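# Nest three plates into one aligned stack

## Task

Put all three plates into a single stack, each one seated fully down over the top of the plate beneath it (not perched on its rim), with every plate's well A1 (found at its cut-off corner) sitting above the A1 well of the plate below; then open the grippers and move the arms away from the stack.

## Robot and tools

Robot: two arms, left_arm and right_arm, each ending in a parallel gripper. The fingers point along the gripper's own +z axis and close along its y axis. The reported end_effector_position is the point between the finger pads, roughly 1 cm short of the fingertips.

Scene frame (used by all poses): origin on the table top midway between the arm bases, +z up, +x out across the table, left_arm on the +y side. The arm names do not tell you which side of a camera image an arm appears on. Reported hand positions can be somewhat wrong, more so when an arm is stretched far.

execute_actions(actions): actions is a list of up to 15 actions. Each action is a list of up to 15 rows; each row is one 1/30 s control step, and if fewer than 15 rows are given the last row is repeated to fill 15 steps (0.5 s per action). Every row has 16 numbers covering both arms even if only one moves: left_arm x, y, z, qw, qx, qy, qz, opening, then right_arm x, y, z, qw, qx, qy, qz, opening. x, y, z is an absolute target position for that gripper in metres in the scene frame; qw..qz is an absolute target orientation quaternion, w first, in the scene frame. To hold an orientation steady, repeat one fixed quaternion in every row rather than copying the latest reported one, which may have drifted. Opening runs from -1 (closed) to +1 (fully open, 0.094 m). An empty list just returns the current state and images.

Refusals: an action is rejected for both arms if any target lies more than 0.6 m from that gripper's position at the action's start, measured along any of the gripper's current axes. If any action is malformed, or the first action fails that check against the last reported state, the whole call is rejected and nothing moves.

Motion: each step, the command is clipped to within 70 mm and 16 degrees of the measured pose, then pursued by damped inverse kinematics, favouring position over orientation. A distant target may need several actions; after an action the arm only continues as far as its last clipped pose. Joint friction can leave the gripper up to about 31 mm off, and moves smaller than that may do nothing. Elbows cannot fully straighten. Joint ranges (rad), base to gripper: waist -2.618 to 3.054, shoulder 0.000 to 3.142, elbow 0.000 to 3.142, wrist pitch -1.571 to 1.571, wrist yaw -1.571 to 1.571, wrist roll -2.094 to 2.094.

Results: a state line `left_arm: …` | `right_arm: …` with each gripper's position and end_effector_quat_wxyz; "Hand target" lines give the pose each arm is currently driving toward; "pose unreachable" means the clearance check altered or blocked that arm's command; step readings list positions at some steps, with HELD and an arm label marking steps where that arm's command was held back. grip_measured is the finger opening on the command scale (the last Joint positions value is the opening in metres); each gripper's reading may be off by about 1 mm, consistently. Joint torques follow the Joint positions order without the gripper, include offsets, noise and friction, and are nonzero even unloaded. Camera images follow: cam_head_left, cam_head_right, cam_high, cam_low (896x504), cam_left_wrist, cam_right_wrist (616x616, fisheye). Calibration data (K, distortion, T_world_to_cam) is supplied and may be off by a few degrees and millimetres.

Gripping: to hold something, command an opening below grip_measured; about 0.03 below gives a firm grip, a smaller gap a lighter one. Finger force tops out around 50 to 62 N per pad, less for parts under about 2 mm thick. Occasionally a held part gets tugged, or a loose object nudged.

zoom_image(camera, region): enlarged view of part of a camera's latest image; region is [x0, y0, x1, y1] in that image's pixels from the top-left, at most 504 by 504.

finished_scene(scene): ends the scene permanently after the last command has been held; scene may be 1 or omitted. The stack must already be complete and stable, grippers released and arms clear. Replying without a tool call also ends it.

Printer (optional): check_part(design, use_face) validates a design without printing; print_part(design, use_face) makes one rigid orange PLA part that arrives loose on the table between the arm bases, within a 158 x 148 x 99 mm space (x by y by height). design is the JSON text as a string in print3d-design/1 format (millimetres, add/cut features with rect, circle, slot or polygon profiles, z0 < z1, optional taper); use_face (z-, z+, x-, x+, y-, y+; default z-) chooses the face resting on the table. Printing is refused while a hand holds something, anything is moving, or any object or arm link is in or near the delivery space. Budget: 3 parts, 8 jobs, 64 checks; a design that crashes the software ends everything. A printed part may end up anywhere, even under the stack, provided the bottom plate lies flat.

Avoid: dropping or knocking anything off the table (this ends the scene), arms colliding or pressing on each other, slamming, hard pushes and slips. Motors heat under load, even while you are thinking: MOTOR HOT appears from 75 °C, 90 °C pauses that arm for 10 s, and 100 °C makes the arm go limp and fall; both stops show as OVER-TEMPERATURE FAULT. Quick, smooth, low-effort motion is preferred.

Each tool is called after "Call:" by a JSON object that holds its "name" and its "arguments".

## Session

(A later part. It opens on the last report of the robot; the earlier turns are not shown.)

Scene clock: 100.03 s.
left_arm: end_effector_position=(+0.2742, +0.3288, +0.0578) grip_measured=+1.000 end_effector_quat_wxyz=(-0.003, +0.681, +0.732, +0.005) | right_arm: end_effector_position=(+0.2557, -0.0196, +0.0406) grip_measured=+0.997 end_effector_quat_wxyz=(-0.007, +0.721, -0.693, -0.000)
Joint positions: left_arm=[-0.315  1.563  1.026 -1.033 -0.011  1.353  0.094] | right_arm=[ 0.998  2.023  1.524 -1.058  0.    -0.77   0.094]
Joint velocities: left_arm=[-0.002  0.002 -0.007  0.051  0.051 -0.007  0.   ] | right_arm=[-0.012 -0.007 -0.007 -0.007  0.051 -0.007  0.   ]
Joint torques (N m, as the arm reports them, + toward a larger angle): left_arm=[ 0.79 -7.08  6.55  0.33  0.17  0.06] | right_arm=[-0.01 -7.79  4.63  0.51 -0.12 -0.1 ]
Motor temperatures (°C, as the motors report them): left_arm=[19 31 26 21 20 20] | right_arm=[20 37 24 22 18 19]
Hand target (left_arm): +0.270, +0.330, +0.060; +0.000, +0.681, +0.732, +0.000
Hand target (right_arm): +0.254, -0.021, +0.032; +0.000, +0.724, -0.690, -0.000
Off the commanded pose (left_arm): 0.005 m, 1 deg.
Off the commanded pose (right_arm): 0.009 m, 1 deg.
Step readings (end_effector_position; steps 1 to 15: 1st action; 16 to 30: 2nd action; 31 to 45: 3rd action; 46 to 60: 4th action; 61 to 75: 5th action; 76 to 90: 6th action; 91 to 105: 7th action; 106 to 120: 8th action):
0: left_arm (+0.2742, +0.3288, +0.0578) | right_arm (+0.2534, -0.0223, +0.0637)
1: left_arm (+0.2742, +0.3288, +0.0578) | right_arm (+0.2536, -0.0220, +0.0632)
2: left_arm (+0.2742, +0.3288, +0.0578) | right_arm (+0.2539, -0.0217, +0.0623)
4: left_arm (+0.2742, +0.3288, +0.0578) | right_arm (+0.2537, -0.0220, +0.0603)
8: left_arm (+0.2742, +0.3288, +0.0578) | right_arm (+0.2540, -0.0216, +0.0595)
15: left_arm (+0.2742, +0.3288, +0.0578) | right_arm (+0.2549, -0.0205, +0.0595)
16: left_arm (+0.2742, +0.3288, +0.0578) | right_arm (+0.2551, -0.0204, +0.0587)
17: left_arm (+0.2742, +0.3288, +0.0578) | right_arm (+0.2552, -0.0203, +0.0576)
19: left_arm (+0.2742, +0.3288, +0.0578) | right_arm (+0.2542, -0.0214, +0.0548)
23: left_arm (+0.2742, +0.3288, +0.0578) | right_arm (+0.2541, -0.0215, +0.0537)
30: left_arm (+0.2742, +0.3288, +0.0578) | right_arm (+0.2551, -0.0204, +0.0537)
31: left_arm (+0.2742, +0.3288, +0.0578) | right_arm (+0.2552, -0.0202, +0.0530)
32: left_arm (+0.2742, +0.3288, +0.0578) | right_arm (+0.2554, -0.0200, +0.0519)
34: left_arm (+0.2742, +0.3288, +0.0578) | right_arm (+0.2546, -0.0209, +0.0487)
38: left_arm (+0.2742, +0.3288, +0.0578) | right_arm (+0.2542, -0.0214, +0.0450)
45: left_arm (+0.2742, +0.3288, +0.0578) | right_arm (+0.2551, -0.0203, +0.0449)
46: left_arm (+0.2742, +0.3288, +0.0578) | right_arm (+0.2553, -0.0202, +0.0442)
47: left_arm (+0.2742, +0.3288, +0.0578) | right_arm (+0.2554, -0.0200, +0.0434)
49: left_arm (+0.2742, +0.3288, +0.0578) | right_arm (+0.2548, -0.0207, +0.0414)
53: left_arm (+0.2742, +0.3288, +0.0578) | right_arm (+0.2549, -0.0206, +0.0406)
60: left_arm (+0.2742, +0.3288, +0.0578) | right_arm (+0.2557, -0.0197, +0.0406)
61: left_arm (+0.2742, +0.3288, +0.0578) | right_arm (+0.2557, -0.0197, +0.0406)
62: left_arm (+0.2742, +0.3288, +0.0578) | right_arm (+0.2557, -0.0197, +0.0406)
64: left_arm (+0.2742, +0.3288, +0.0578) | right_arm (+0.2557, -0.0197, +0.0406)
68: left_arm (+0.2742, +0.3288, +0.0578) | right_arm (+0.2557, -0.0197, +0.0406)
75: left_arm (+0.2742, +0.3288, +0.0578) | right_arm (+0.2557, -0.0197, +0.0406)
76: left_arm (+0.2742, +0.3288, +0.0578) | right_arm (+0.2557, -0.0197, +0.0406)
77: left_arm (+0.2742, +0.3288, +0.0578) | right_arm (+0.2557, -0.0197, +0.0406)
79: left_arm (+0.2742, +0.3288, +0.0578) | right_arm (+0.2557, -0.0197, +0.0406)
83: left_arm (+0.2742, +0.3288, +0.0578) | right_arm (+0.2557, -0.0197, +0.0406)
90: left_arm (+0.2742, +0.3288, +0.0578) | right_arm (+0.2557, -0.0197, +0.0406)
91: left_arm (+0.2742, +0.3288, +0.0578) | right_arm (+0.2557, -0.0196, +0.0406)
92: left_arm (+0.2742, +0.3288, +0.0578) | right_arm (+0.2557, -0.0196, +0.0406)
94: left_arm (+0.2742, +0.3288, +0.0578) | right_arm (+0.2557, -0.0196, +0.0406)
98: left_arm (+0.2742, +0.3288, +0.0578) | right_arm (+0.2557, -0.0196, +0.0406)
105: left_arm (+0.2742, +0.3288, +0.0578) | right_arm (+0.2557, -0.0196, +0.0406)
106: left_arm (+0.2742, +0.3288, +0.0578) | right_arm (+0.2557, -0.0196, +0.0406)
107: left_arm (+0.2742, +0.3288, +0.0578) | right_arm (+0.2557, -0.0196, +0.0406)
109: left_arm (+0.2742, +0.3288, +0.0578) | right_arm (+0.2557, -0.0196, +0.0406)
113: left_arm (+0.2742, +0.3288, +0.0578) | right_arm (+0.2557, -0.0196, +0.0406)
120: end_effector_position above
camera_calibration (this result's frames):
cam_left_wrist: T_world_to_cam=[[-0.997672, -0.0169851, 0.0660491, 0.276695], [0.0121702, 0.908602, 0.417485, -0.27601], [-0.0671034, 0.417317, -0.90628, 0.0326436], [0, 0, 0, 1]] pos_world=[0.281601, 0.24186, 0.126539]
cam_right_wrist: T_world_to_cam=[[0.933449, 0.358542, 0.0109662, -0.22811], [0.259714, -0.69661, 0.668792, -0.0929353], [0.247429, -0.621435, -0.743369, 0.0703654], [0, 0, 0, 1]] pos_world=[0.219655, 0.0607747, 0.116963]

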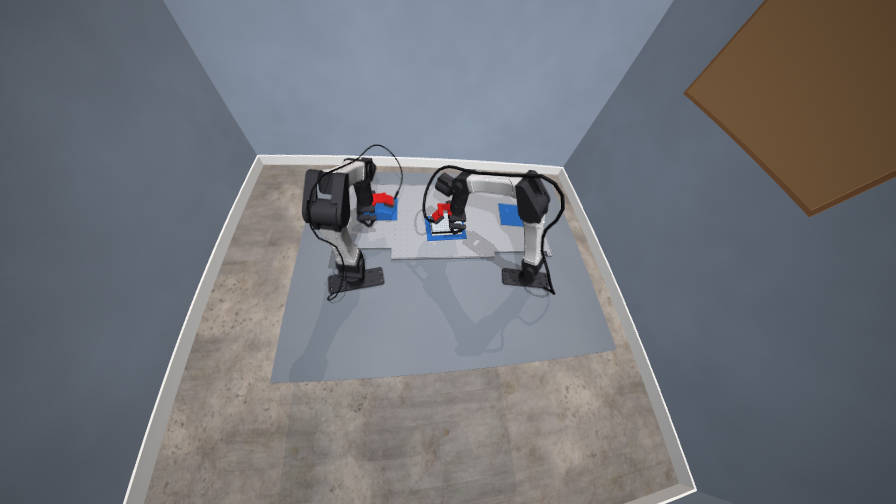

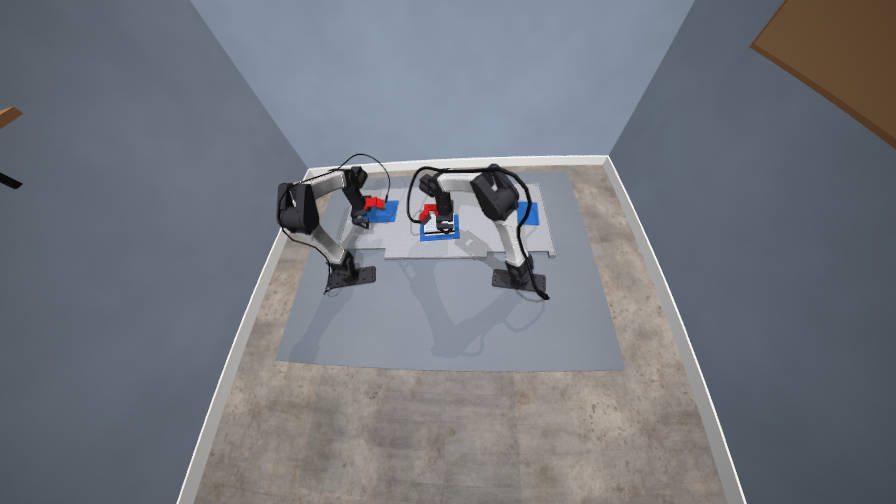

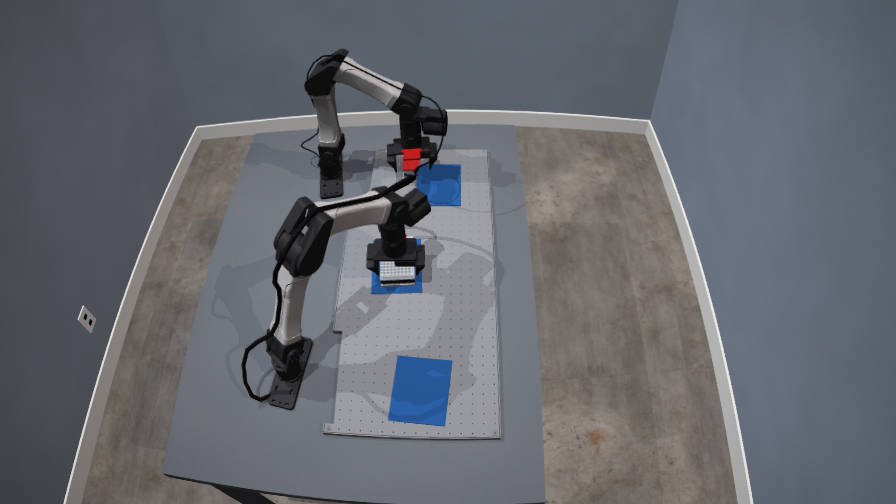

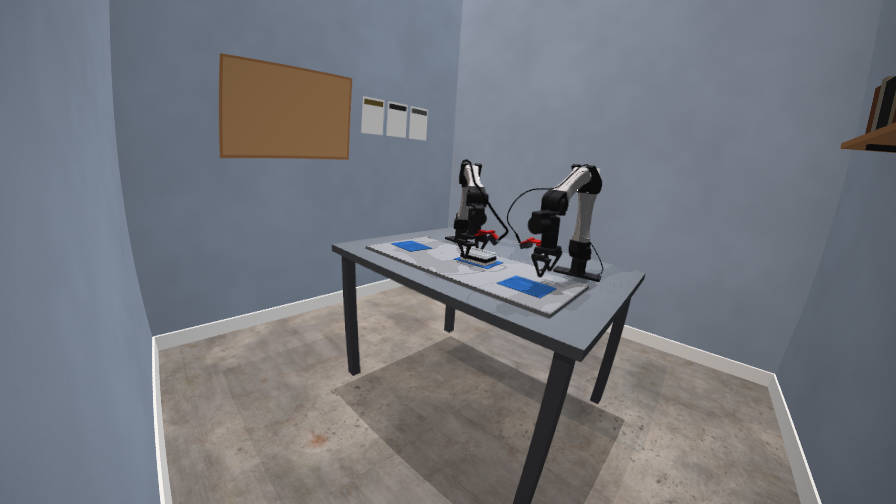

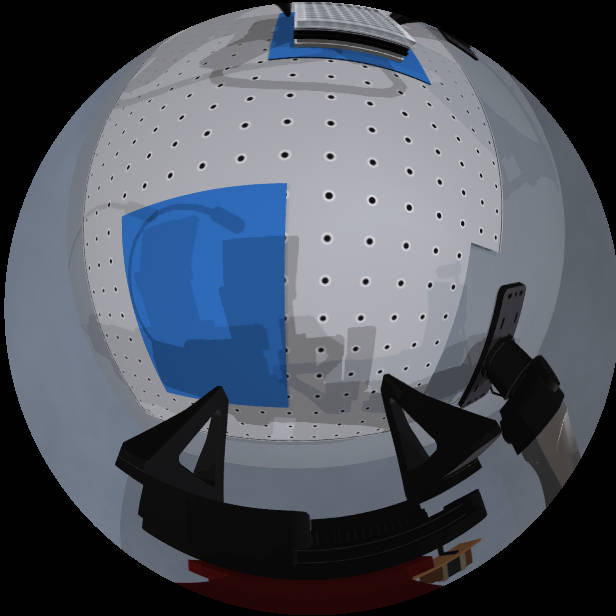

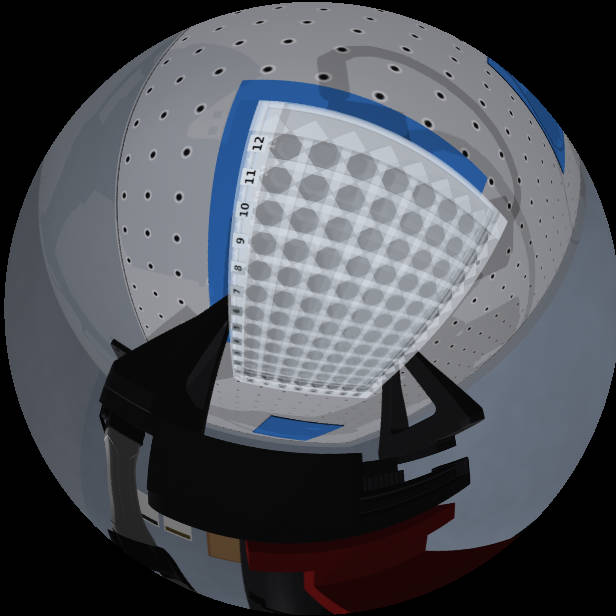

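Call:
{"name": "execute_actions", "arguments": {"actions": [[[0.27,0.33,0.06,0,0.681,0.732,0,1,0.256,-0.019,0.06,0,0.722,-0.692,0,1]],[[0.27,0.33,0.06,0,0.681,0.732,0,1,0.256,-0.019,0.09,0,0.722,-0.692,0,1]],[[0.27,0.33,0.06,0,0.681,0.732,0,1,0.257,-0.09,0.085,0,0.722,-0.692,0,0.2]],[[0.27,0.33,0.06,0,0.681,0.732,0,1,0.257,-0.09,0.05,0,0.722,-0.692,0,0.2]],[[0.27,0.33,0.06,0,0.681,0.732,0,1,0.257,-0.075,0.048,0,0.722,-0.692,0,0.2]],[[0.27,0.33,0.06,0,0.681,0.732,0,1,0.257,-0.064,0.048,0,0.722,-0.692,0,0.2]],[[0.27,0.33,0.06,0,0.681,0.732,0,1,0.257,-0.058,0.048,0,0.722,-0.692,0,0.2]],[[0.27,0.33,0.06,0,0.681,0.732,0,1,0.257,-0.055,0.048,0,0.722,-0.692,0,0.2]]]}}

Call:
{"name": "zoom_image", "arguments": {"camera": "cam_left_wrist", "region": [260,0,440,90]}}

Scene clock: 104.90 s.
left_arm: end_effector_position=(+0.2742, +0.3288, +0.0578) grip_measured=+1.000 end_effector_quat_wxyz=(-0.003, +0.681, +0.732, +0.005) | right_arm: end_effector_position=(+0.2512, -0.0662, +0.0455) grip_measured=+0.203 end_effector_quat_wxyz=(+0.011, +0.723, -0.691, +0.003)
Joint positions: left_arm=[-0.315  1.563  1.026 -1.033 -0.011  1.353  0.094] | right_arm=[ 0.921  1.915  1.391 -1.068  0.007 -0.852  0.057]
Joint velocities: left_arm=[-0.012  0.007 -0.007  0.037 -0.066 -0.095  0.   ] | right_arm=[-0.007 -0.012  0.002 -0.066 -0.022  0.007 -0.   ]
Joint torques (N m, as the arm reports them, + toward a larger angle): left_arm=[ 0.73 -7.29  6.71  0.25  0.16  0.08] | right_arm=[ 0.58 -6.47  8.13  0.33 -0.19  0.08]
Motor temperatures (°C, as the motors report them): left_arm=[19 31 26 21 20 20] | right_arm=[20 37 25 22 18 19]
Hand target (left_arm): +0.270, +0.330, +0.060; +0.000, +0.681, +0.732, +0.000
Hand target (right_arm): +0.257, -0.055, +0.048; -0.000, +0.722, -0.692, -0.000
Off the commanded pose (left_arm): 0.005 m, 1 deg.
Off the commanded pose (right_arm): 0.013 m, 1 deg.
Step readings (end_effector_position; steps 1 to 15: 1st action; 16 to 30: 2nd action; 31 to 45: 3rd action; 46 to 60: 4th action; 61 to 75: 5th action; 76 to 90: 6th action; 91 to 105: 7th action; 106 to 120: 8th action):
0: left_arm (+0.2742, +0.3288, +0.0578) | right_arm (+0.2557, -0.0196, +0.0406)
1: left_arm (+0.2742, +0.3288, +0.0578) | right_arm (+0.2553, -0.0200, +0.0421)
2: left_arm (+0.2742, +0.3288, +0.0578) | right_arm (+0.2548, -0.0206, +0.0441)
4: left_arm (+0.2742, +0.3288, +0.0578) | right_arm (+0.2559, -0.0193, +0.0491)
8: left_arm (+0.2742, +0.3288, +0.0578) | right_arm (+0.2560, -0.0192, +0.0522)
15: left_arm (+0.2742, +0.3288, +0.0578) | right_arm (+0.2536, -0.0220, +0.0522)
16: left_arm (+0.2742, +0.3288, +0.0578) | right_arm (+0.2532, -0.0224, +0.0551)
17: left_arm (+0.2742, +0.3288, +0.0578) | right_arm (+0.2532, -0.0224, +0.0592)
19: left_arm (+0.2742, +0.3288, +0.0578) | right_arm (+0.2565, -0.0187, +0.0701)
23: left_arm (+0.2742, +0.3288, +0.0578) | right_arm (+0.2586, -0.0163, +0.0796)
30: left_arm (+0.2742, +0.3288, +0.0578) | right_arm (+0.2548, -0.0206, +0.0797)
31: left_arm (+0.2742, +0.3288, +0.0578) | right_arm (+0.2556, -0.0245, +0.0781)
32: left_arm (+0.2742, +0.3288, +0.0578) | right_arm (+0.2528, -0.0377, +0.0759)
34: left_arm (+0.2742, +0.3288, +0.0578) | right_arm (+0.2501, -0.0715, +0.0752)
38: left_arm (+0.2742, +0.3288, +0.0578) | right_arm (+0.2583, -0.0942, +0.0825)
45: left_arm (+0.2742, +0.3288, +0.0578) | right_arm (+0.2595, -0.0924, +0.0840)
46: left_arm (+0.2742, +0.3288, +0.0578) | right_arm (+0.2599, -0.0920, +0.0805)
47: left_arm (+0.2742, +0.3288, +0.0578) | right_arm (+0.2593, -0.0924, +0.0751)
49: left_arm (+0.2742, +0.3288, +0.0578) | right_arm (+0.2538, -0.0970, +0.0623)
53: left_arm (+0.2742, +0.3288, +0.0578) | right_arm (+0.2522, -0.0983, +0.0537)
60: left_arm (+0.2742, +0.3288, +0.0578) | right_arm (+0.2575, -0.0939, +0.0535)
61: left_arm (+0.2742, +0.3288, +0.0578) | right_arm (+0.2571, -0.0931, +0.0529)
62: left_arm (+0.2742, +0.3288, +0.0578) | right_arm (+0.2558, -0.0912, +0.0519)
64: left_arm (+0.2742, +0.3288, +0.0578) | right_arm (+0.2517, -0.0873, +0.0485)
68: left_arm (+0.2742, +0.3288, +0.0578) | right_arm (+0.2489, -0.0852, +0.0450)
75: left_arm (+0.2742, +0.3288, +0.0578) | right_arm (+0.2490, -0.0851, +0.0450)
76: left_arm (+0.2742, +0.3288, +0.0578) | right_arm (+0.2493, -0.0842, +0.0452)
77: left_arm (+0.2742, +0.3288, +0.0578) | right_arm (+0.2503, -0.0816, +0.0456)
79: left_arm (+0.2742, +0.3288, +0.0578) | right_arm (+0.2515, -0.0762, +0.0460)
83: left_arm (+0.2742, +0.3288, +0.0578) | right_arm (+0.2513, -0.0736, +0.0459)
90: left_arm (+0.2742, +0.3288, +0.0578) | right_arm (+0.2512, -0.0736, +0.0458)
91: left_arm (+0.2742, +0.3288, +0.0578) | right_arm (+0.2514, -0.0731, +0.0458)
92: left_arm (+0.2742, +0.3288, +0.0578) | right_arm (+0.2521, -0.0715, +0.0459)
94: left_arm (+0.2742, +0.3288, +0.0578) | right_arm (+0.2527, -0.0686, +0.0460)
98: left_arm (+0.2742, +0.3288, +0.0578) | right_arm (+0.2524, -0.0675, +0.0455)
105: left_arm (+0.2742, +0.3288, +0.0578) | right_arm (+0.2524, -0.0675, +0.0455)
106: left_arm (+0.2742, +0.3288, +0.0578) | right_arm (+0.2523, -0.0674, +0.0455)
107: left_arm (+0.2742, +0.3288, +0.0578) | right_arm (+0.2521, -0.0672, +0.0455)
109: left_arm (+0.2742, +0.3288, +0.0578) | right_arm (+0.2515, -0.0666, +0.0455)
113: left_arm (+0.2742, +0.3288, +0.0578) | right_arm (+0.2512, -0.0662, +0.0455)
120: end_effector_position above
camera_calibration (this result's frames):
cam_left_wrist: T_world_to_cam=[[-0.997672, -0.0169851, 0.0660491, 0.276695], [0.0121702, 0.908602, 0.417485, -0.27601], [-0.0671034, 0.417317, -0.90628, 0.0326436], [0, 0, 0, 1]] pos_world=[0.281601, 0.24186, 0.126539]
cam_right_wrist: T_world_to_cam=[[0.931705, 0.362725, -0.0188646, -0.205198], [0.276668, -0.675089, 0.683893, -0.131049], [0.235329, -0.642406, -0.729339, 0.0471843], [0, 0, 0, 1]] pos_world=[0.216337, 0.0162719, 0.120166]

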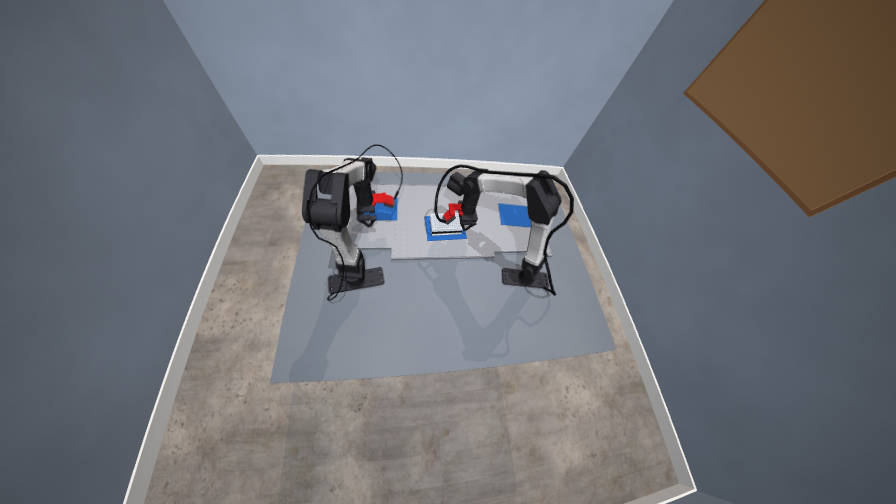

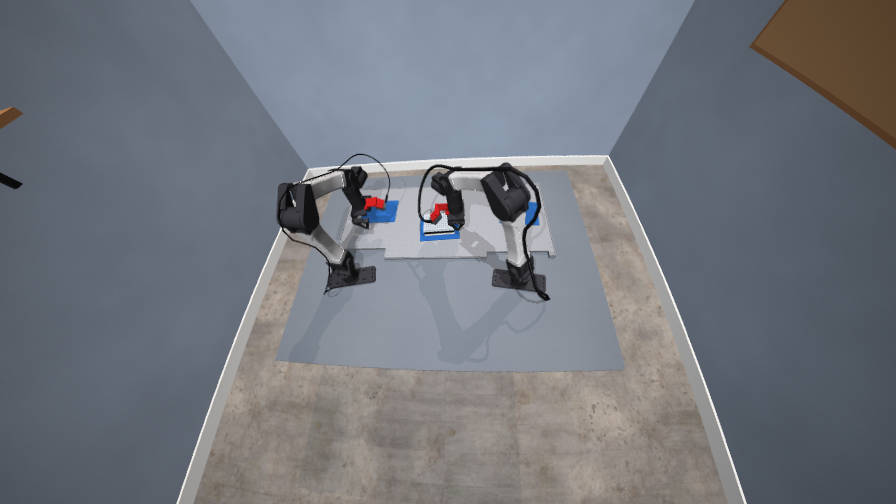

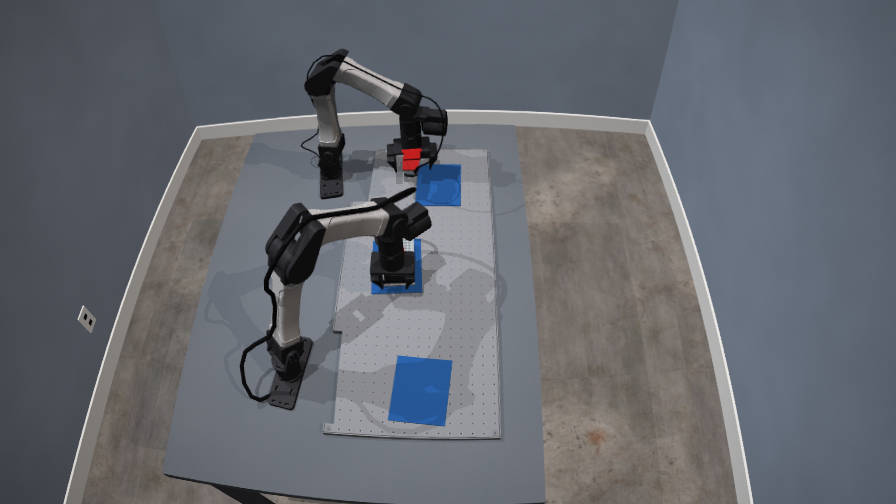

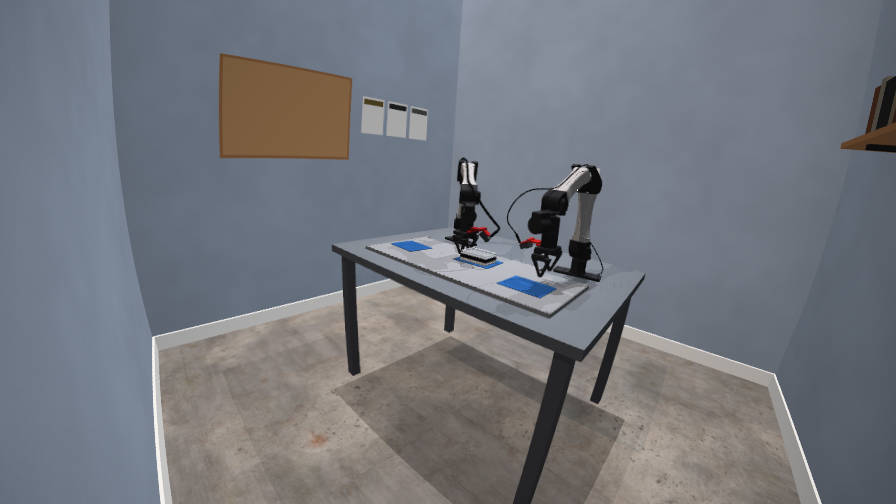

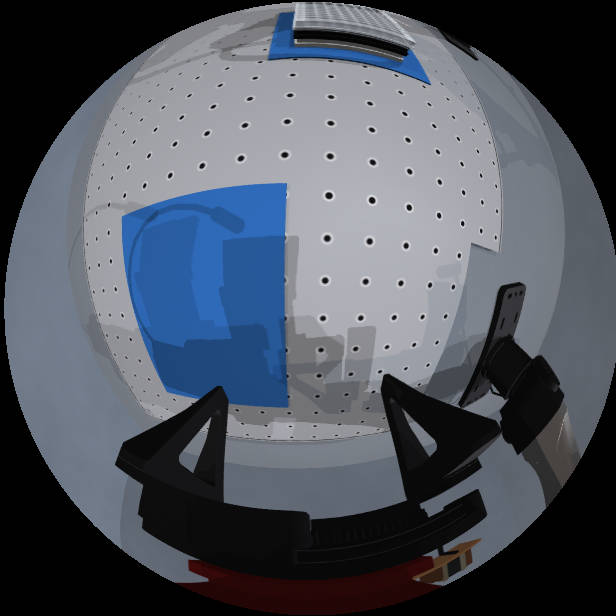

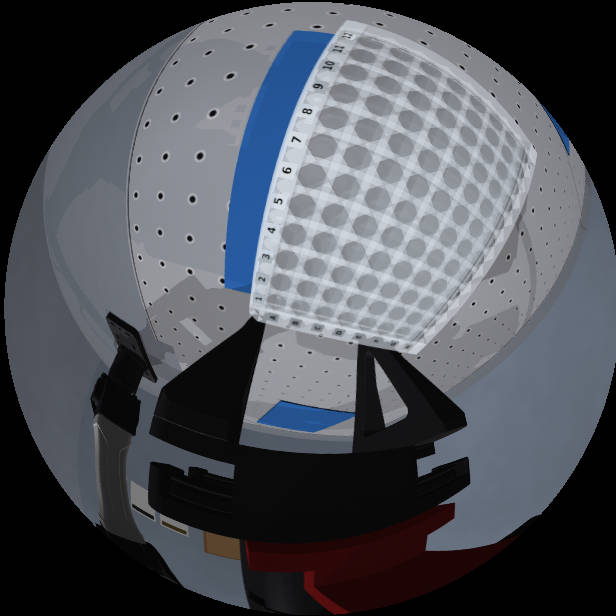

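Region (260, 0, 440, 90) of cam_left_wrist's 616x616 image, scaled by 2.800, with more detail than that image has.

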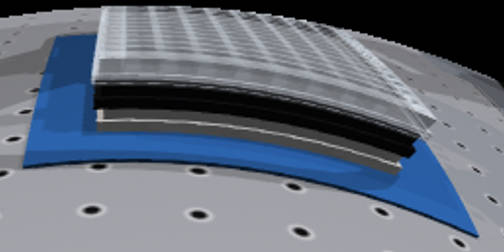

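It appears to have dropped in. Retreat and check.

Call:
{"name": "execute_actions", "arguments": {"actions": [[[0.27,0.33,0.06,0,0.681,0.732,0,1,0.26,-0.14,0.06,0,0.722,-0.692,0,1]],[[0.27,0.33,0.06,0,0.681,0.732,0,1,0.265,-0.23,0.07,0,0.722,-0.692,0,1]],[[0.27,0.33,0.06,0,0.681,0.732,0,1,0.265,-0.23,0.07,0,0.722,-0.692,0,1]]]}}

Call:
{"name": "zoom_image", "arguments": {"camera": "cam_right_wrist", "region": [280,0,520,140]}}

Call:
{"name": "zoom_image", "arguments": {"camera": "cam_low", "region": [450,230,510,275]}}

Call:
{"name": "zoom_image", "arguments": {"camera": "cam_head_right", "region": [410,205,470,245]}}

Scene clock: 107.27 s.
left_arm: end_effector_position=(+0.2742, +0.3288, +0.0578) grip_measured=+1.000 end_effector_quat_wxyz=(-0.003, +0.681, +0.732, +0.005) | right_arm: end_effector_position=(+0.2733, -0.2306, +0.0688) grip_measured=+0.997 end_effector_quat_wxyz=(-0.002, +0.718, -0.696, +0.008)
Joint positions: left_arm=[-0.315  1.563  1.026 -1.033 -0.011  1.353  0.094] | right_arm=[ 0.429  1.63   1.14  -1.069  0.012 -1.329  0.094]
Joint velocities: left_arm=[-0.007 -0.012  0.002  0.007  0.007  0.022  0.   ] | right_arm=[-0.007  0.012  0.007 -0.007 -0.022 -0.022  0.001]
Joint torques (N m, as the arm reports them, + toward a larger angle): left_arm=[ 0.83 -7.19  6.61  0.23  0.16  0.11] | right_arm=[ 0.2  -6.9   4.54  0.13 -0.27 -0.1 ]
Motor temperatures (°C, as the motors report them): left_arm=[19 31 26 21 20 20] | right_arm=[20 37 25 22 18 19]
Hand target (left_arm): +0.270, +0.330, +0.060; +0.000, +0.681, +0.732, +0.000
Hand target (right_arm): +0.265, -0.230, +0.070; -0.000, +0.722, -0.692, -0.000
Off the commanded pose (left_arm): 0.005 m, 1 deg.
Off the commanded pose (right_arm): 0.008 m, 1 deg.
Step readings (end_effector_position; steps 1 to 15: 1st action; 16 to 30: 2nd action; 31 to 45: 3rd action):
0: left_arm (+0.2742, +0.3288, +0.0578) | right_arm (+0.2512, -0.0662, +0.0455)
1: left_arm (+0.2742, +0.3288, +0.0578) | right_arm (+0.2527, -0.0700, +0.0454)
2: left_arm (+0.2742, +0.3288, +0.0578) | right_arm (+0.2525, -0.0825, +0.0452)
4: left_arm (+0.2742, +0.3288, +0.0578) | right_arm (+0.2552, -0.1166, +0.0488)
8: left_arm (+0.2742, +0.3288, +0.0578) | right_arm (+0.2660, -0.1416, +0.0587)
15: left_arm (+0.2742, +0.3288, +0.0578) | right_arm (+0.2658, -0.1411, +0.0594)
16: left_arm (+0.2742, +0.3288, +0.0578) | right_arm (+0.2666, -0.1452, +0.0591)
17: left_arm (+0.2742, +0.3288, +0.0578) | right_arm (+0.2665, -0.1584, +0.0588)
19: left_arm (+0.2742, +0.3288, +0.0578) | right_arm (+0.2678, -0.1960, +0.0606)
23: left_arm (+0.2742, +0.3288, +0.0578) | right_arm (+0.2735, -0.2309, +0.0681)
30: left_arm (+0.2742, +0.3288, +0.0578) | right_arm (+0.2734, -0.2309, +0.0688)
31: left_arm (+0.2742, +0.3288, +0.0578) | right_arm (+0.2734, -0.2309, +0.0688)
32: left_arm (+0.2742, +0.3288, +0.0578) | right_arm (+0.2734, -0.2309, +0.0688)
34: left_arm (+0.2742, +0.3288, +0.0578) | right_arm (+0.2734, -0.2307, +0.0688)
38: left_arm (+0.2742, +0.3288, +0.0578) | right_arm (+0.2733, -0.2307, +0.0688)
45: end_effector_position above
camera_calibration (this result's frames):
cam_left_wrist: T_world_to_cam=[[-0.997672, -0.0169851, 0.0660491, 0.276695], [0.0121702, 0.908602, 0.417485, -0.27601], [-0.0671034, 0.417317, -0.90628, 0.0326436], [0, 0, 0, 1]] pos_world=[0.281601, 0.24186, 0.126539]
cam_right_wrist: T_world_to_cam=[[0.936844, 0.349637, 0.00875564, -0.172094], [0.249857, -0.686585, 0.682768, -0.259306], [0.244732, -0.63746, -0.730583, -0.0479894], [0, 0, 0, 1]] pos_world=[0.237759, -0.148457, 0.143493]

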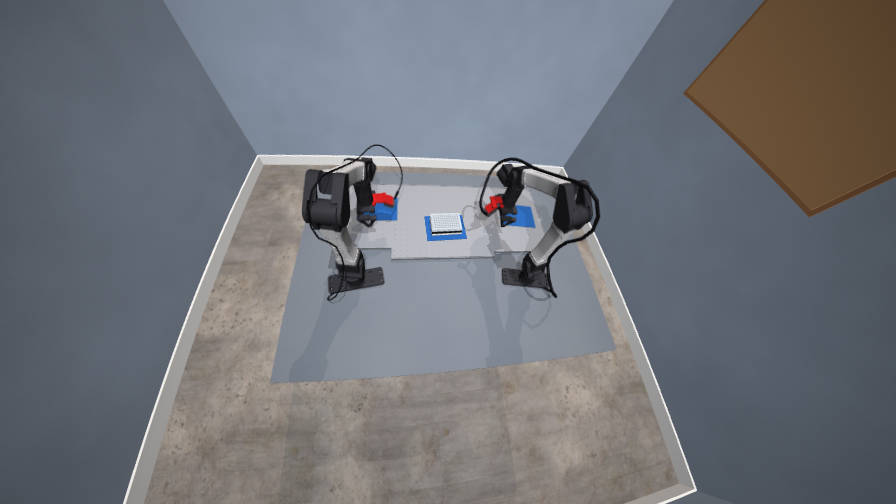

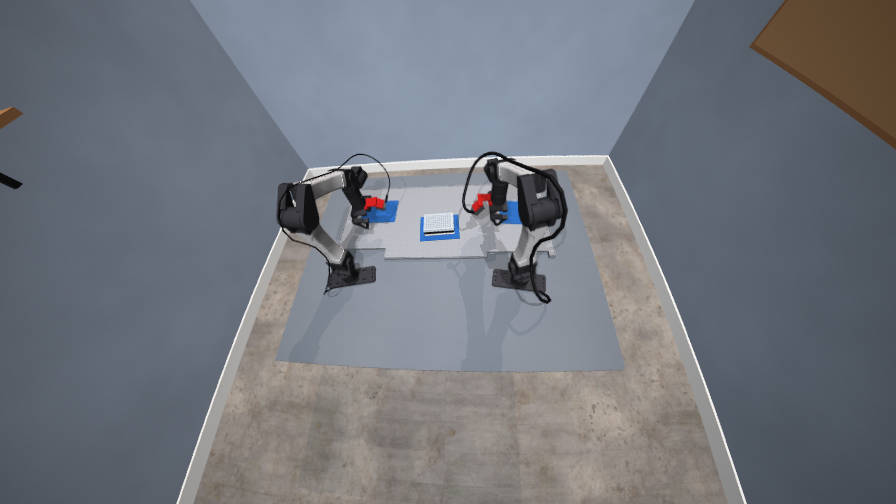

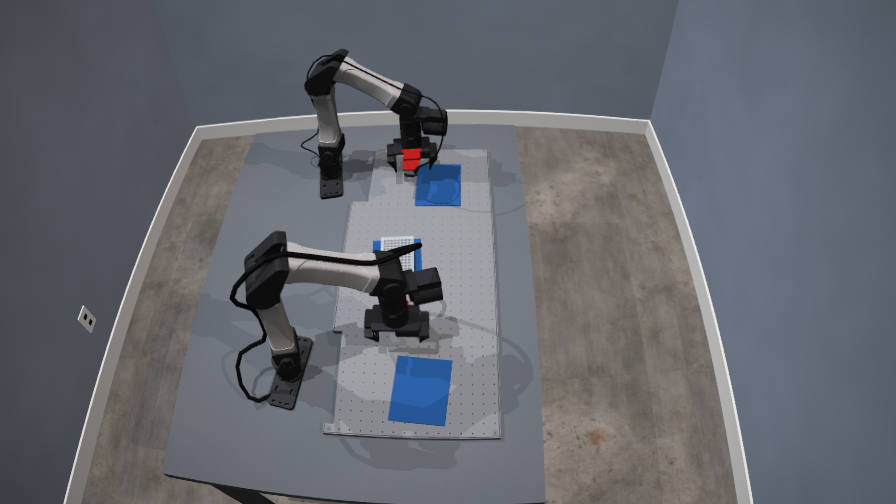

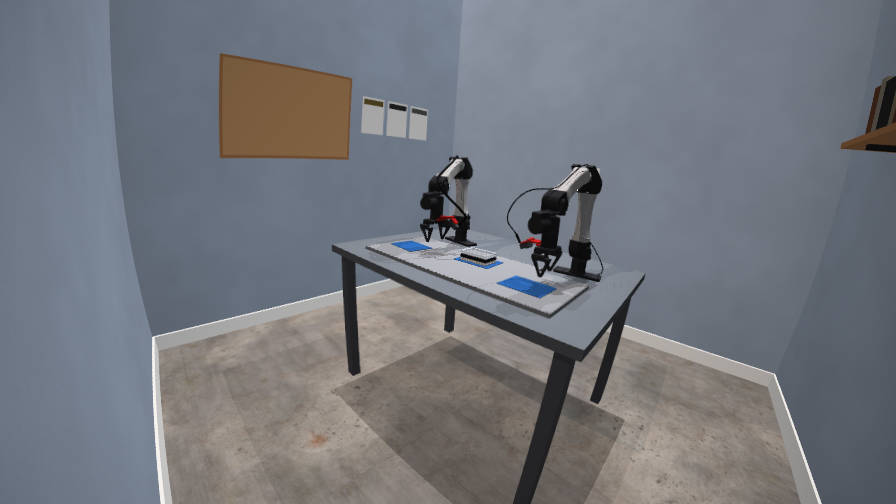

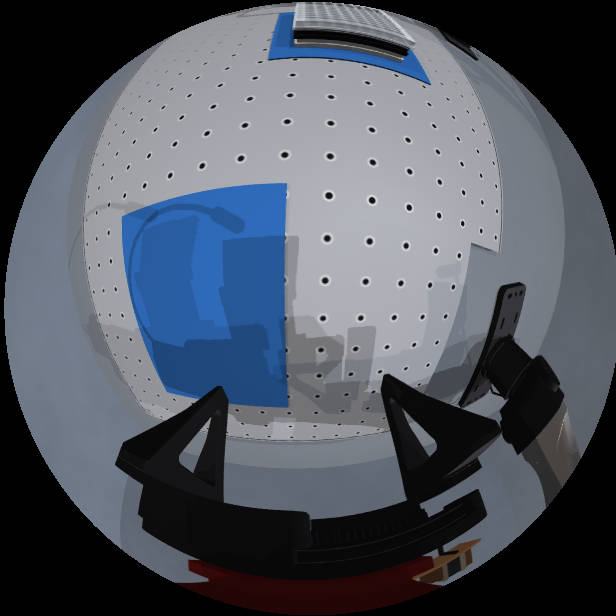

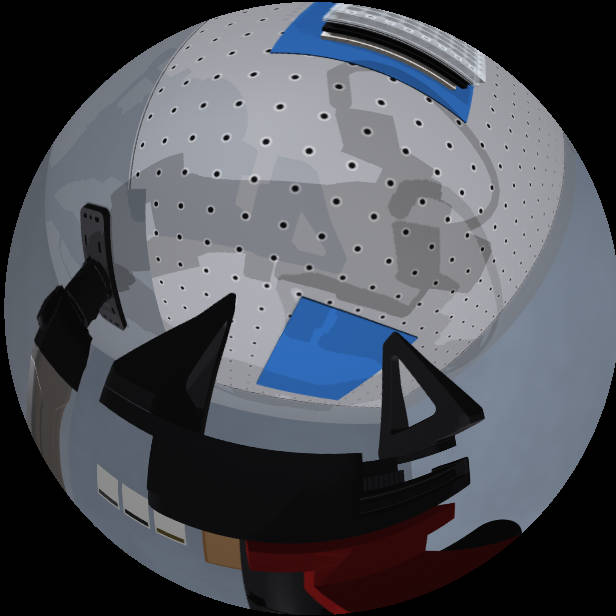

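Region (280, 0, 520, 140) of cam_right_wrist's 616x616 image, scaled by 2.100, with more detail than that image has; it fills the top 294 rows of this view, and the rest is white.

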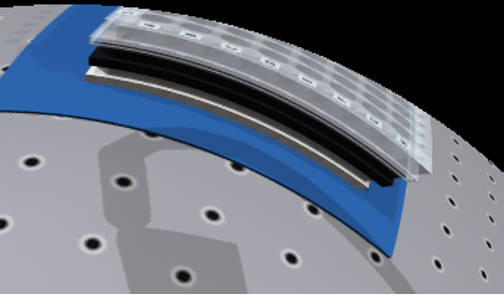

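Region (450, 230, 510, 275) of cam_low's 896x504 image, scaled by 8.400, with more detail than that image has; it fills the top 378 rows of this view, and the rest is white.

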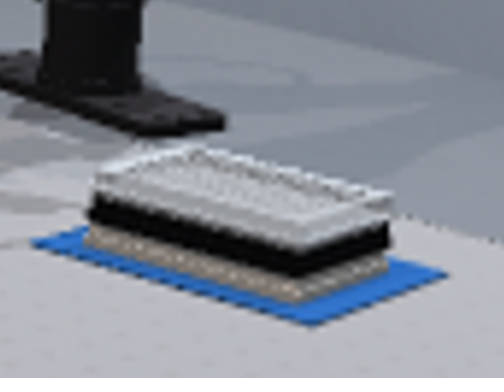

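Region (410, 205, 470, 245) of cam_head_right's 896x504 image, scaled by 8.400, with more detail than that image has.

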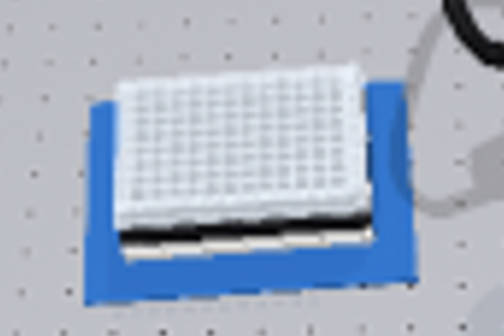

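Call:
{"name": "execute_actions", "arguments": {"actions": [[[0.26,0.22,0.06,0,0.685,0.728,0,0.2,0.265,-0.23,0.07,0,0.722,-0.692,0,1]],[[0.25,0.13,0.048,0,0.685,0.728,0,0.2,0.265,-0.23,0.07,0,0.722,-0.692,0,1]],[[0.248,0.10,0.046,0,0.685,0.728,0,0.2,0.265,-0.23,0.07,0,0.722,-0.692,0,1]],[[0.248,0.091,0.046,0,0.685,0.728,0,0.2,0.265,-0.23,0.07,0,0.722,-0.692,0,1]],[[0.248,0.087,0.046,0,0.685,0.728,0,0.2,0.265,-0.23,0.07,0,0.722,-0.692,0,1]],[[0.248,0.085,0.046,0,0.685,0.728,0,0.2,0.265,-0.23,0.07,0,0.722,-0.692,0,1]],[[0.248,0.083,0.046,0,0.685,0.728,0,0.2,0.265,-0.23,0.07,0,0.722,-0.692,0,1]],[[0.248,0.081,0.046,0,0.685,0.728,0,0.2,0.265,-0.23,0.07,0,0.722,-0.692,0,1]],[[0.248,0.079,0.046,0,0.685,0.728,0,0.2,0.265,-0.23,0.07,0,0.722,-0.692,0,1]],[[0.248,0.077,0.046,0,0.685,0.728,0,0.2,0.265,-0.23,0.07,0,0.722,-0.692,0,1]]]}}

Call:
{"name": "zoom_image", "arguments": {"camera": "cam_right_wrist", "region": [280,0,520,140]}}

Scene clock: 113.30 s.
left_arm: end_effector_position=(+0.2501, +0.0821, +0.0519) grip_measured=+0.202 end_effector_quat_wxyz=(+0.007, +0.684, +0.729, -0.002) | right_arm: end_effector_position=(+0.2733, -0.2305, +0.0688) grip_measured=+0.997 end_effector_quat_wxyz=(-0.002, +0.718, -0.696, +0.008)
Joint positions: left_arm=[-1.049  1.951  1.468 -1.073  0.001  0.626  0.056] | right_arm=[ 0.429  1.63   1.14  -1.069  0.011 -1.33   0.094]
Joint velocities: left_arm=[-0.022 -0.007 -0.027  0.007 -0.081  0.007 -0.001] | right_arm=[ 0.007  0.002 -0.012  0.037 -0.022 -0.022 -0.001]
Joint torques (N m, as the arm reports them, + toward a larger angle): left_arm=[-1.41 -7.75  9.22  0.4   0.04 -0.05] | right_arm=[ 0.08 -6.94  4.45  0.13 -0.28 -0.11]
Motor temperatures (°C, as the motors report them): left_arm=[19 31 26 21 20 20] | right_arm=[20 36 25 22 18 19]
Hand target (left_arm): +0.248, +0.077, +0.046; +0.000, +0.685, +0.728, -0.000
Hand target (right_arm): +0.265, -0.230, +0.070; -0.000, +0.722, -0.692, -0.000
Off the commanded pose (left_arm): 0.008 m, 1 deg.
Off the commanded pose (right_arm): 0.008 m, 1 deg.
Step readings (end_effector_position; steps 1 to 15: 1st action; 16 to 30: 2nd action; 31 to 45: 3rd action; 46 to 60: 4th action; 61 to 75: 5th action; 76 to 90: 6th action; 91 to 105: 7th action; 106 to 120: 8th action; 121 to 135: 9th action; 136 to 150: 10th action):
0: left_arm (+0.2742, +0.3288, +0.0578) | right_arm (+0.2733, -0.2306, +0.0688)
1: left_arm (+0.2735, +0.3237, +0.0578) | right_arm (+0.2733, -0.2306, +0.0688)
2: left_arm (+0.2707, +0.3086, +0.0578) | right_arm (+0.2733, -0.2306, +0.0688)
4: left_arm (+0.2620, +0.2685, +0.0596) | right_arm (+0.2733, -0.2306, +0.0688)
8: left_arm (+0.2572, +0.2211, +0.0645) | right_arm (+0.2733, -0.2306, +0.0688)
15: left_arm (+0.2589, +0.2196, +0.0627) | right_arm (+0.2733, -0.2306, +0.0688)
16: left_arm (+0.2577, +0.2152, +0.0629) | right_arm (+0.2733, -0.2306, +0.0688)
17: left_arm (+0.2558, +0.2012, +0.0631) | right_arm (+0.2733, -0.2306, +0.0688)
19: left_arm (+0.2492, +0.1635, +0.0605) | right_arm (+0.2733, -0.2306, +0.0688)
23: left_arm (+0.2450, +0.1294, +0.0508) | right_arm (+0.2733, -0.2306, +0.0688)
30: left_arm (+0.2477, +0.1278, +0.0501) | right_arm (+0.2733, -0.2306, +0.0688)
31: left_arm (+0.2477, +0.1261, +0.0510) | right_arm (+0.2733, -0.2306, +0.0688)
32: left_arm (+0.2490, +0.1204, +0.0520) | right_arm (+0.2733, -0.2306, +0.0688)
34: left_arm (+0.2503, +0.1068, +0.0522) | right_arm (+0.2733, -0.2306, +0.0688)
38: left_arm (+0.2488, +0.1002, +0.0503) | right_arm (+0.2733, -0.2306, +0.0688)
45: left_arm (+0.2492, +0.0998, +0.0505) | right_arm (+0.2733, -0.2306, +0.0688)
46: left_arm (+0.2491, +0.0994, +0.0508) | right_arm (+0.2733, -0.2306, +0.0688)
47: left_arm (+0.2498, +0.0975, +0.0513) | right_arm (+0.2733, -0.2306, +0.0688)
49: left_arm (+0.2510, +0.0937, +0.0515) | right_arm (+0.2733, -0.2306, +0.0688)
53: left_arm (+0.2507, +0.0921, +0.0510) | right_arm (+0.2733, -0.2306, +0.0688)
60: left_arm (+0.2507, +0.0921, +0.0510) | right_arm (+0.2733, -0.2306, +0.0688)
61: left_arm (+0.2507, +0.0919, +0.0512) | right_arm (+0.2733, -0.2306, +0.0688)
62: left_arm (+0.2511, +0.0910, +0.0514) | right_arm (+0.2733, -0.2306, +0.0688)
64: left_arm (+0.2515, +0.0891, +0.0516) | right_arm (+0.2733, -0.2306, +0.0688)
68: left_arm (+0.2513, +0.0883, +0.0513) | right_arm (+0.2733, -0.2306, +0.0688)
75: left_arm (+0.2513, +0.0883, +0.0513) | right_arm (+0.2733, -0.2306, +0.0688)
76: left_arm (+0.2513, +0.0882, +0.0515) | right_arm (+0.2733, -0.2306, +0.0688)
77: left_arm (+0.2515, +0.0880, +0.0516) | right_arm (+0.2733, -0.2306, +0.0688)
79: left_arm (+0.2522, +0.0871, +0.0519) | right_arm (+0.2733, -0.2306, +0.0688)
83: left_arm (+0.2523, +0.0871, +0.0517) | right_arm (+0.2733, -0.2306, +0.0688)
90: left_arm (+0.2522, +0.0872, +0.0516) | right_arm (+0.2733, -0.2306, +0.0688)
91: left_arm (+0.2520, +0.0870, +0.0516) | right_arm (+0.2733, -0.2306, +0.0688)
92: left_arm (+0.2516, +0.0868, +0.0515) | right_arm (+0.2733, -0.2306, +0.0688)
94: left_arm (+0.2507, +0.0862, +0.0515) | right_arm (+0.2733, -0.2306, +0.0688)
98: left_arm (+0.2499, +0.0858, +0.0515) | right_arm (+0.2733, -0.2306, +0.0688)
105: left_arm (+0.2499, +0.0858, +0.0515) | right_arm (+0.2733, -0.2306, +0.0688)
106: left_arm (+0.2499, +0.0858, +0.0515) | right_arm (+0.2733, -0.2306, +0.0688)
107: left_arm (+0.2505, +0.0851, +0.0518) | right_arm (+0.2733, -0.2306, +0.0688)
109: left_arm (+0.2510, +0.0845, +0.0516) | right_arm (+0.2733, -0.2306, +0.0688)
113: left_arm (+0.2509, +0.0846, +0.0515) | right_arm (+0.2733, -0.2306, +0.0688)
120: left_arm (+0.2508, +0.0847, +0.0515) | right_arm (+0.2733, -0.2306, +0.0688)
121: left_arm (+0.2508, +0.0846, +0.0518) | right_arm (+0.2733, -0.2306, +0.0688)
122: left_arm (+0.2508, +0.0842, +0.0518) | right_arm (+0.2733, -0.2306, +0.0688)
124: left_arm (+0.2506, +0.0831, +0.0519) | right_arm (+0.2733, -0.2306, +0.0688)
128: left_arm (+0.2504, +0.0830, +0.0519) | right_arm (+0.2733, -0.2305, +0.0688)
135: left_arm (+0.2504, +0.0831, +0.0519) | right_arm (+0.2733, -0.2305, +0.0688)
136: left_arm (+0.2504, +0.0830, +0.0519) | right_arm (+0.2733, -0.2305, +0.0688)
137: left_arm (+0.2505, +0.0828, +0.0521) | right_arm (+0.2733, -0.2305, +0.0688)
139: left_arm (+0.2505, +0.0823, +0.0519) | right_arm (+0.2733, -0.2305, +0.0688)
143: left_arm (+0.2503, +0.0821, +0.0519) | right_arm (+0.2733, -0.2305, +0.0688)
150: end_effector_position above
camera_calibration (this result's frames):
cam_left_wrist: T_world_to_cam=[[-0.998122, -0.00789663, 0.0607474, 0.248477], [0.0169251, 0.917508, 0.397358, -0.049969], [-0.058874, 0.39764, -0.915651, 0.128695], [0, 0, 0, 1]] pos_world=[0.256433, -0.00336532, 0.122601]
cam_right_wrist: T_world_to_cam=[[0.936577, 0.350352, 0.00877879, -0.171863], [0.250458, -0.686637, 0.682496, -0.259416], [0.245142, -0.637011, -0.730837, -0.0479365], [0, 0, 0, 1]] pos_world=[0.237687, -0.148448, 0.143525]

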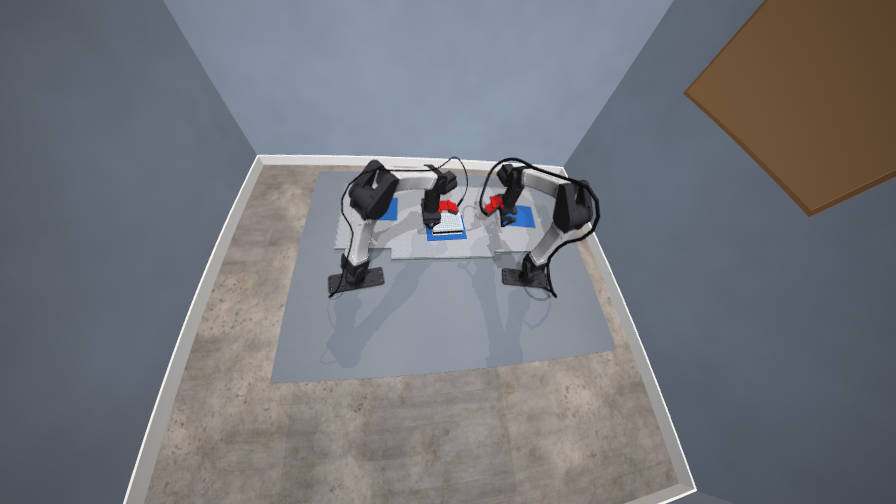

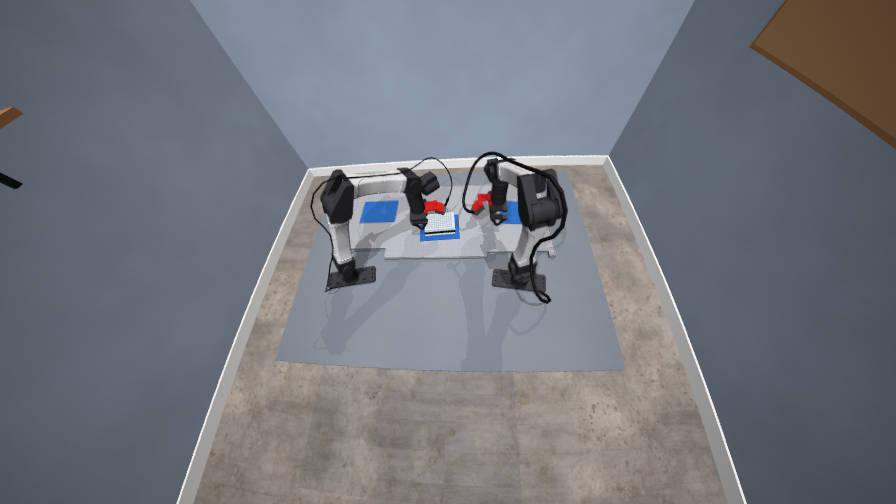

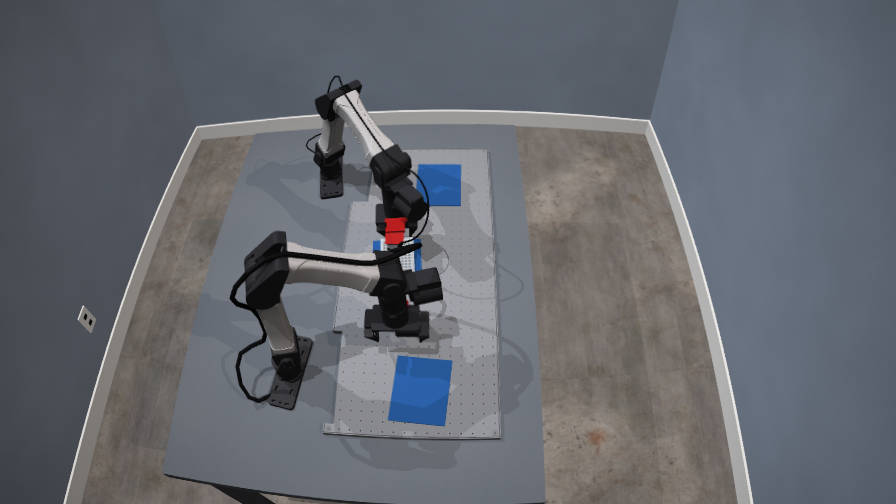

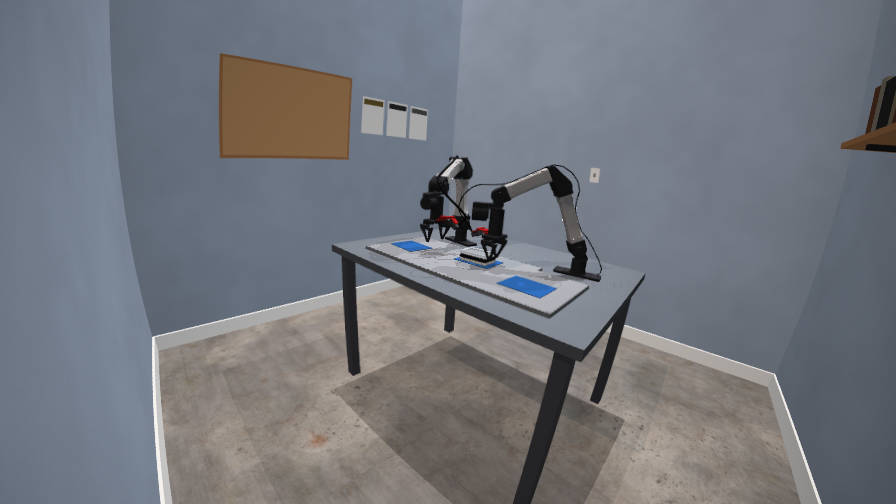

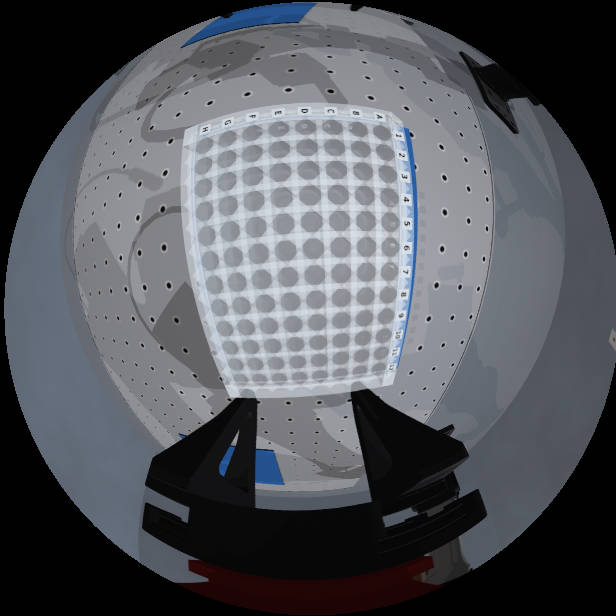

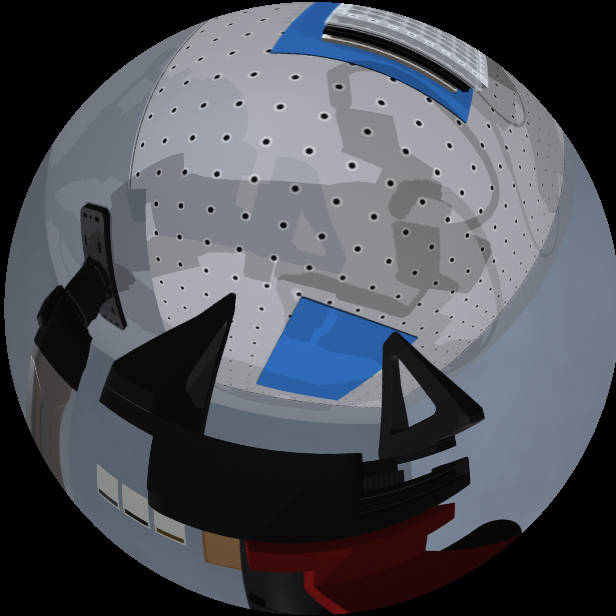

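Region (280, 0, 520, 140) of cam_right_wrist's 616x616 image, scaled by 2.100, with more detail than that image has; it fills the top 294 rows of this view, and the rest is white.

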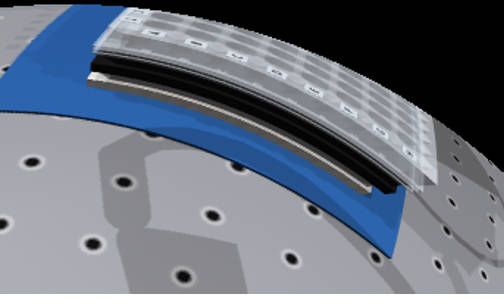

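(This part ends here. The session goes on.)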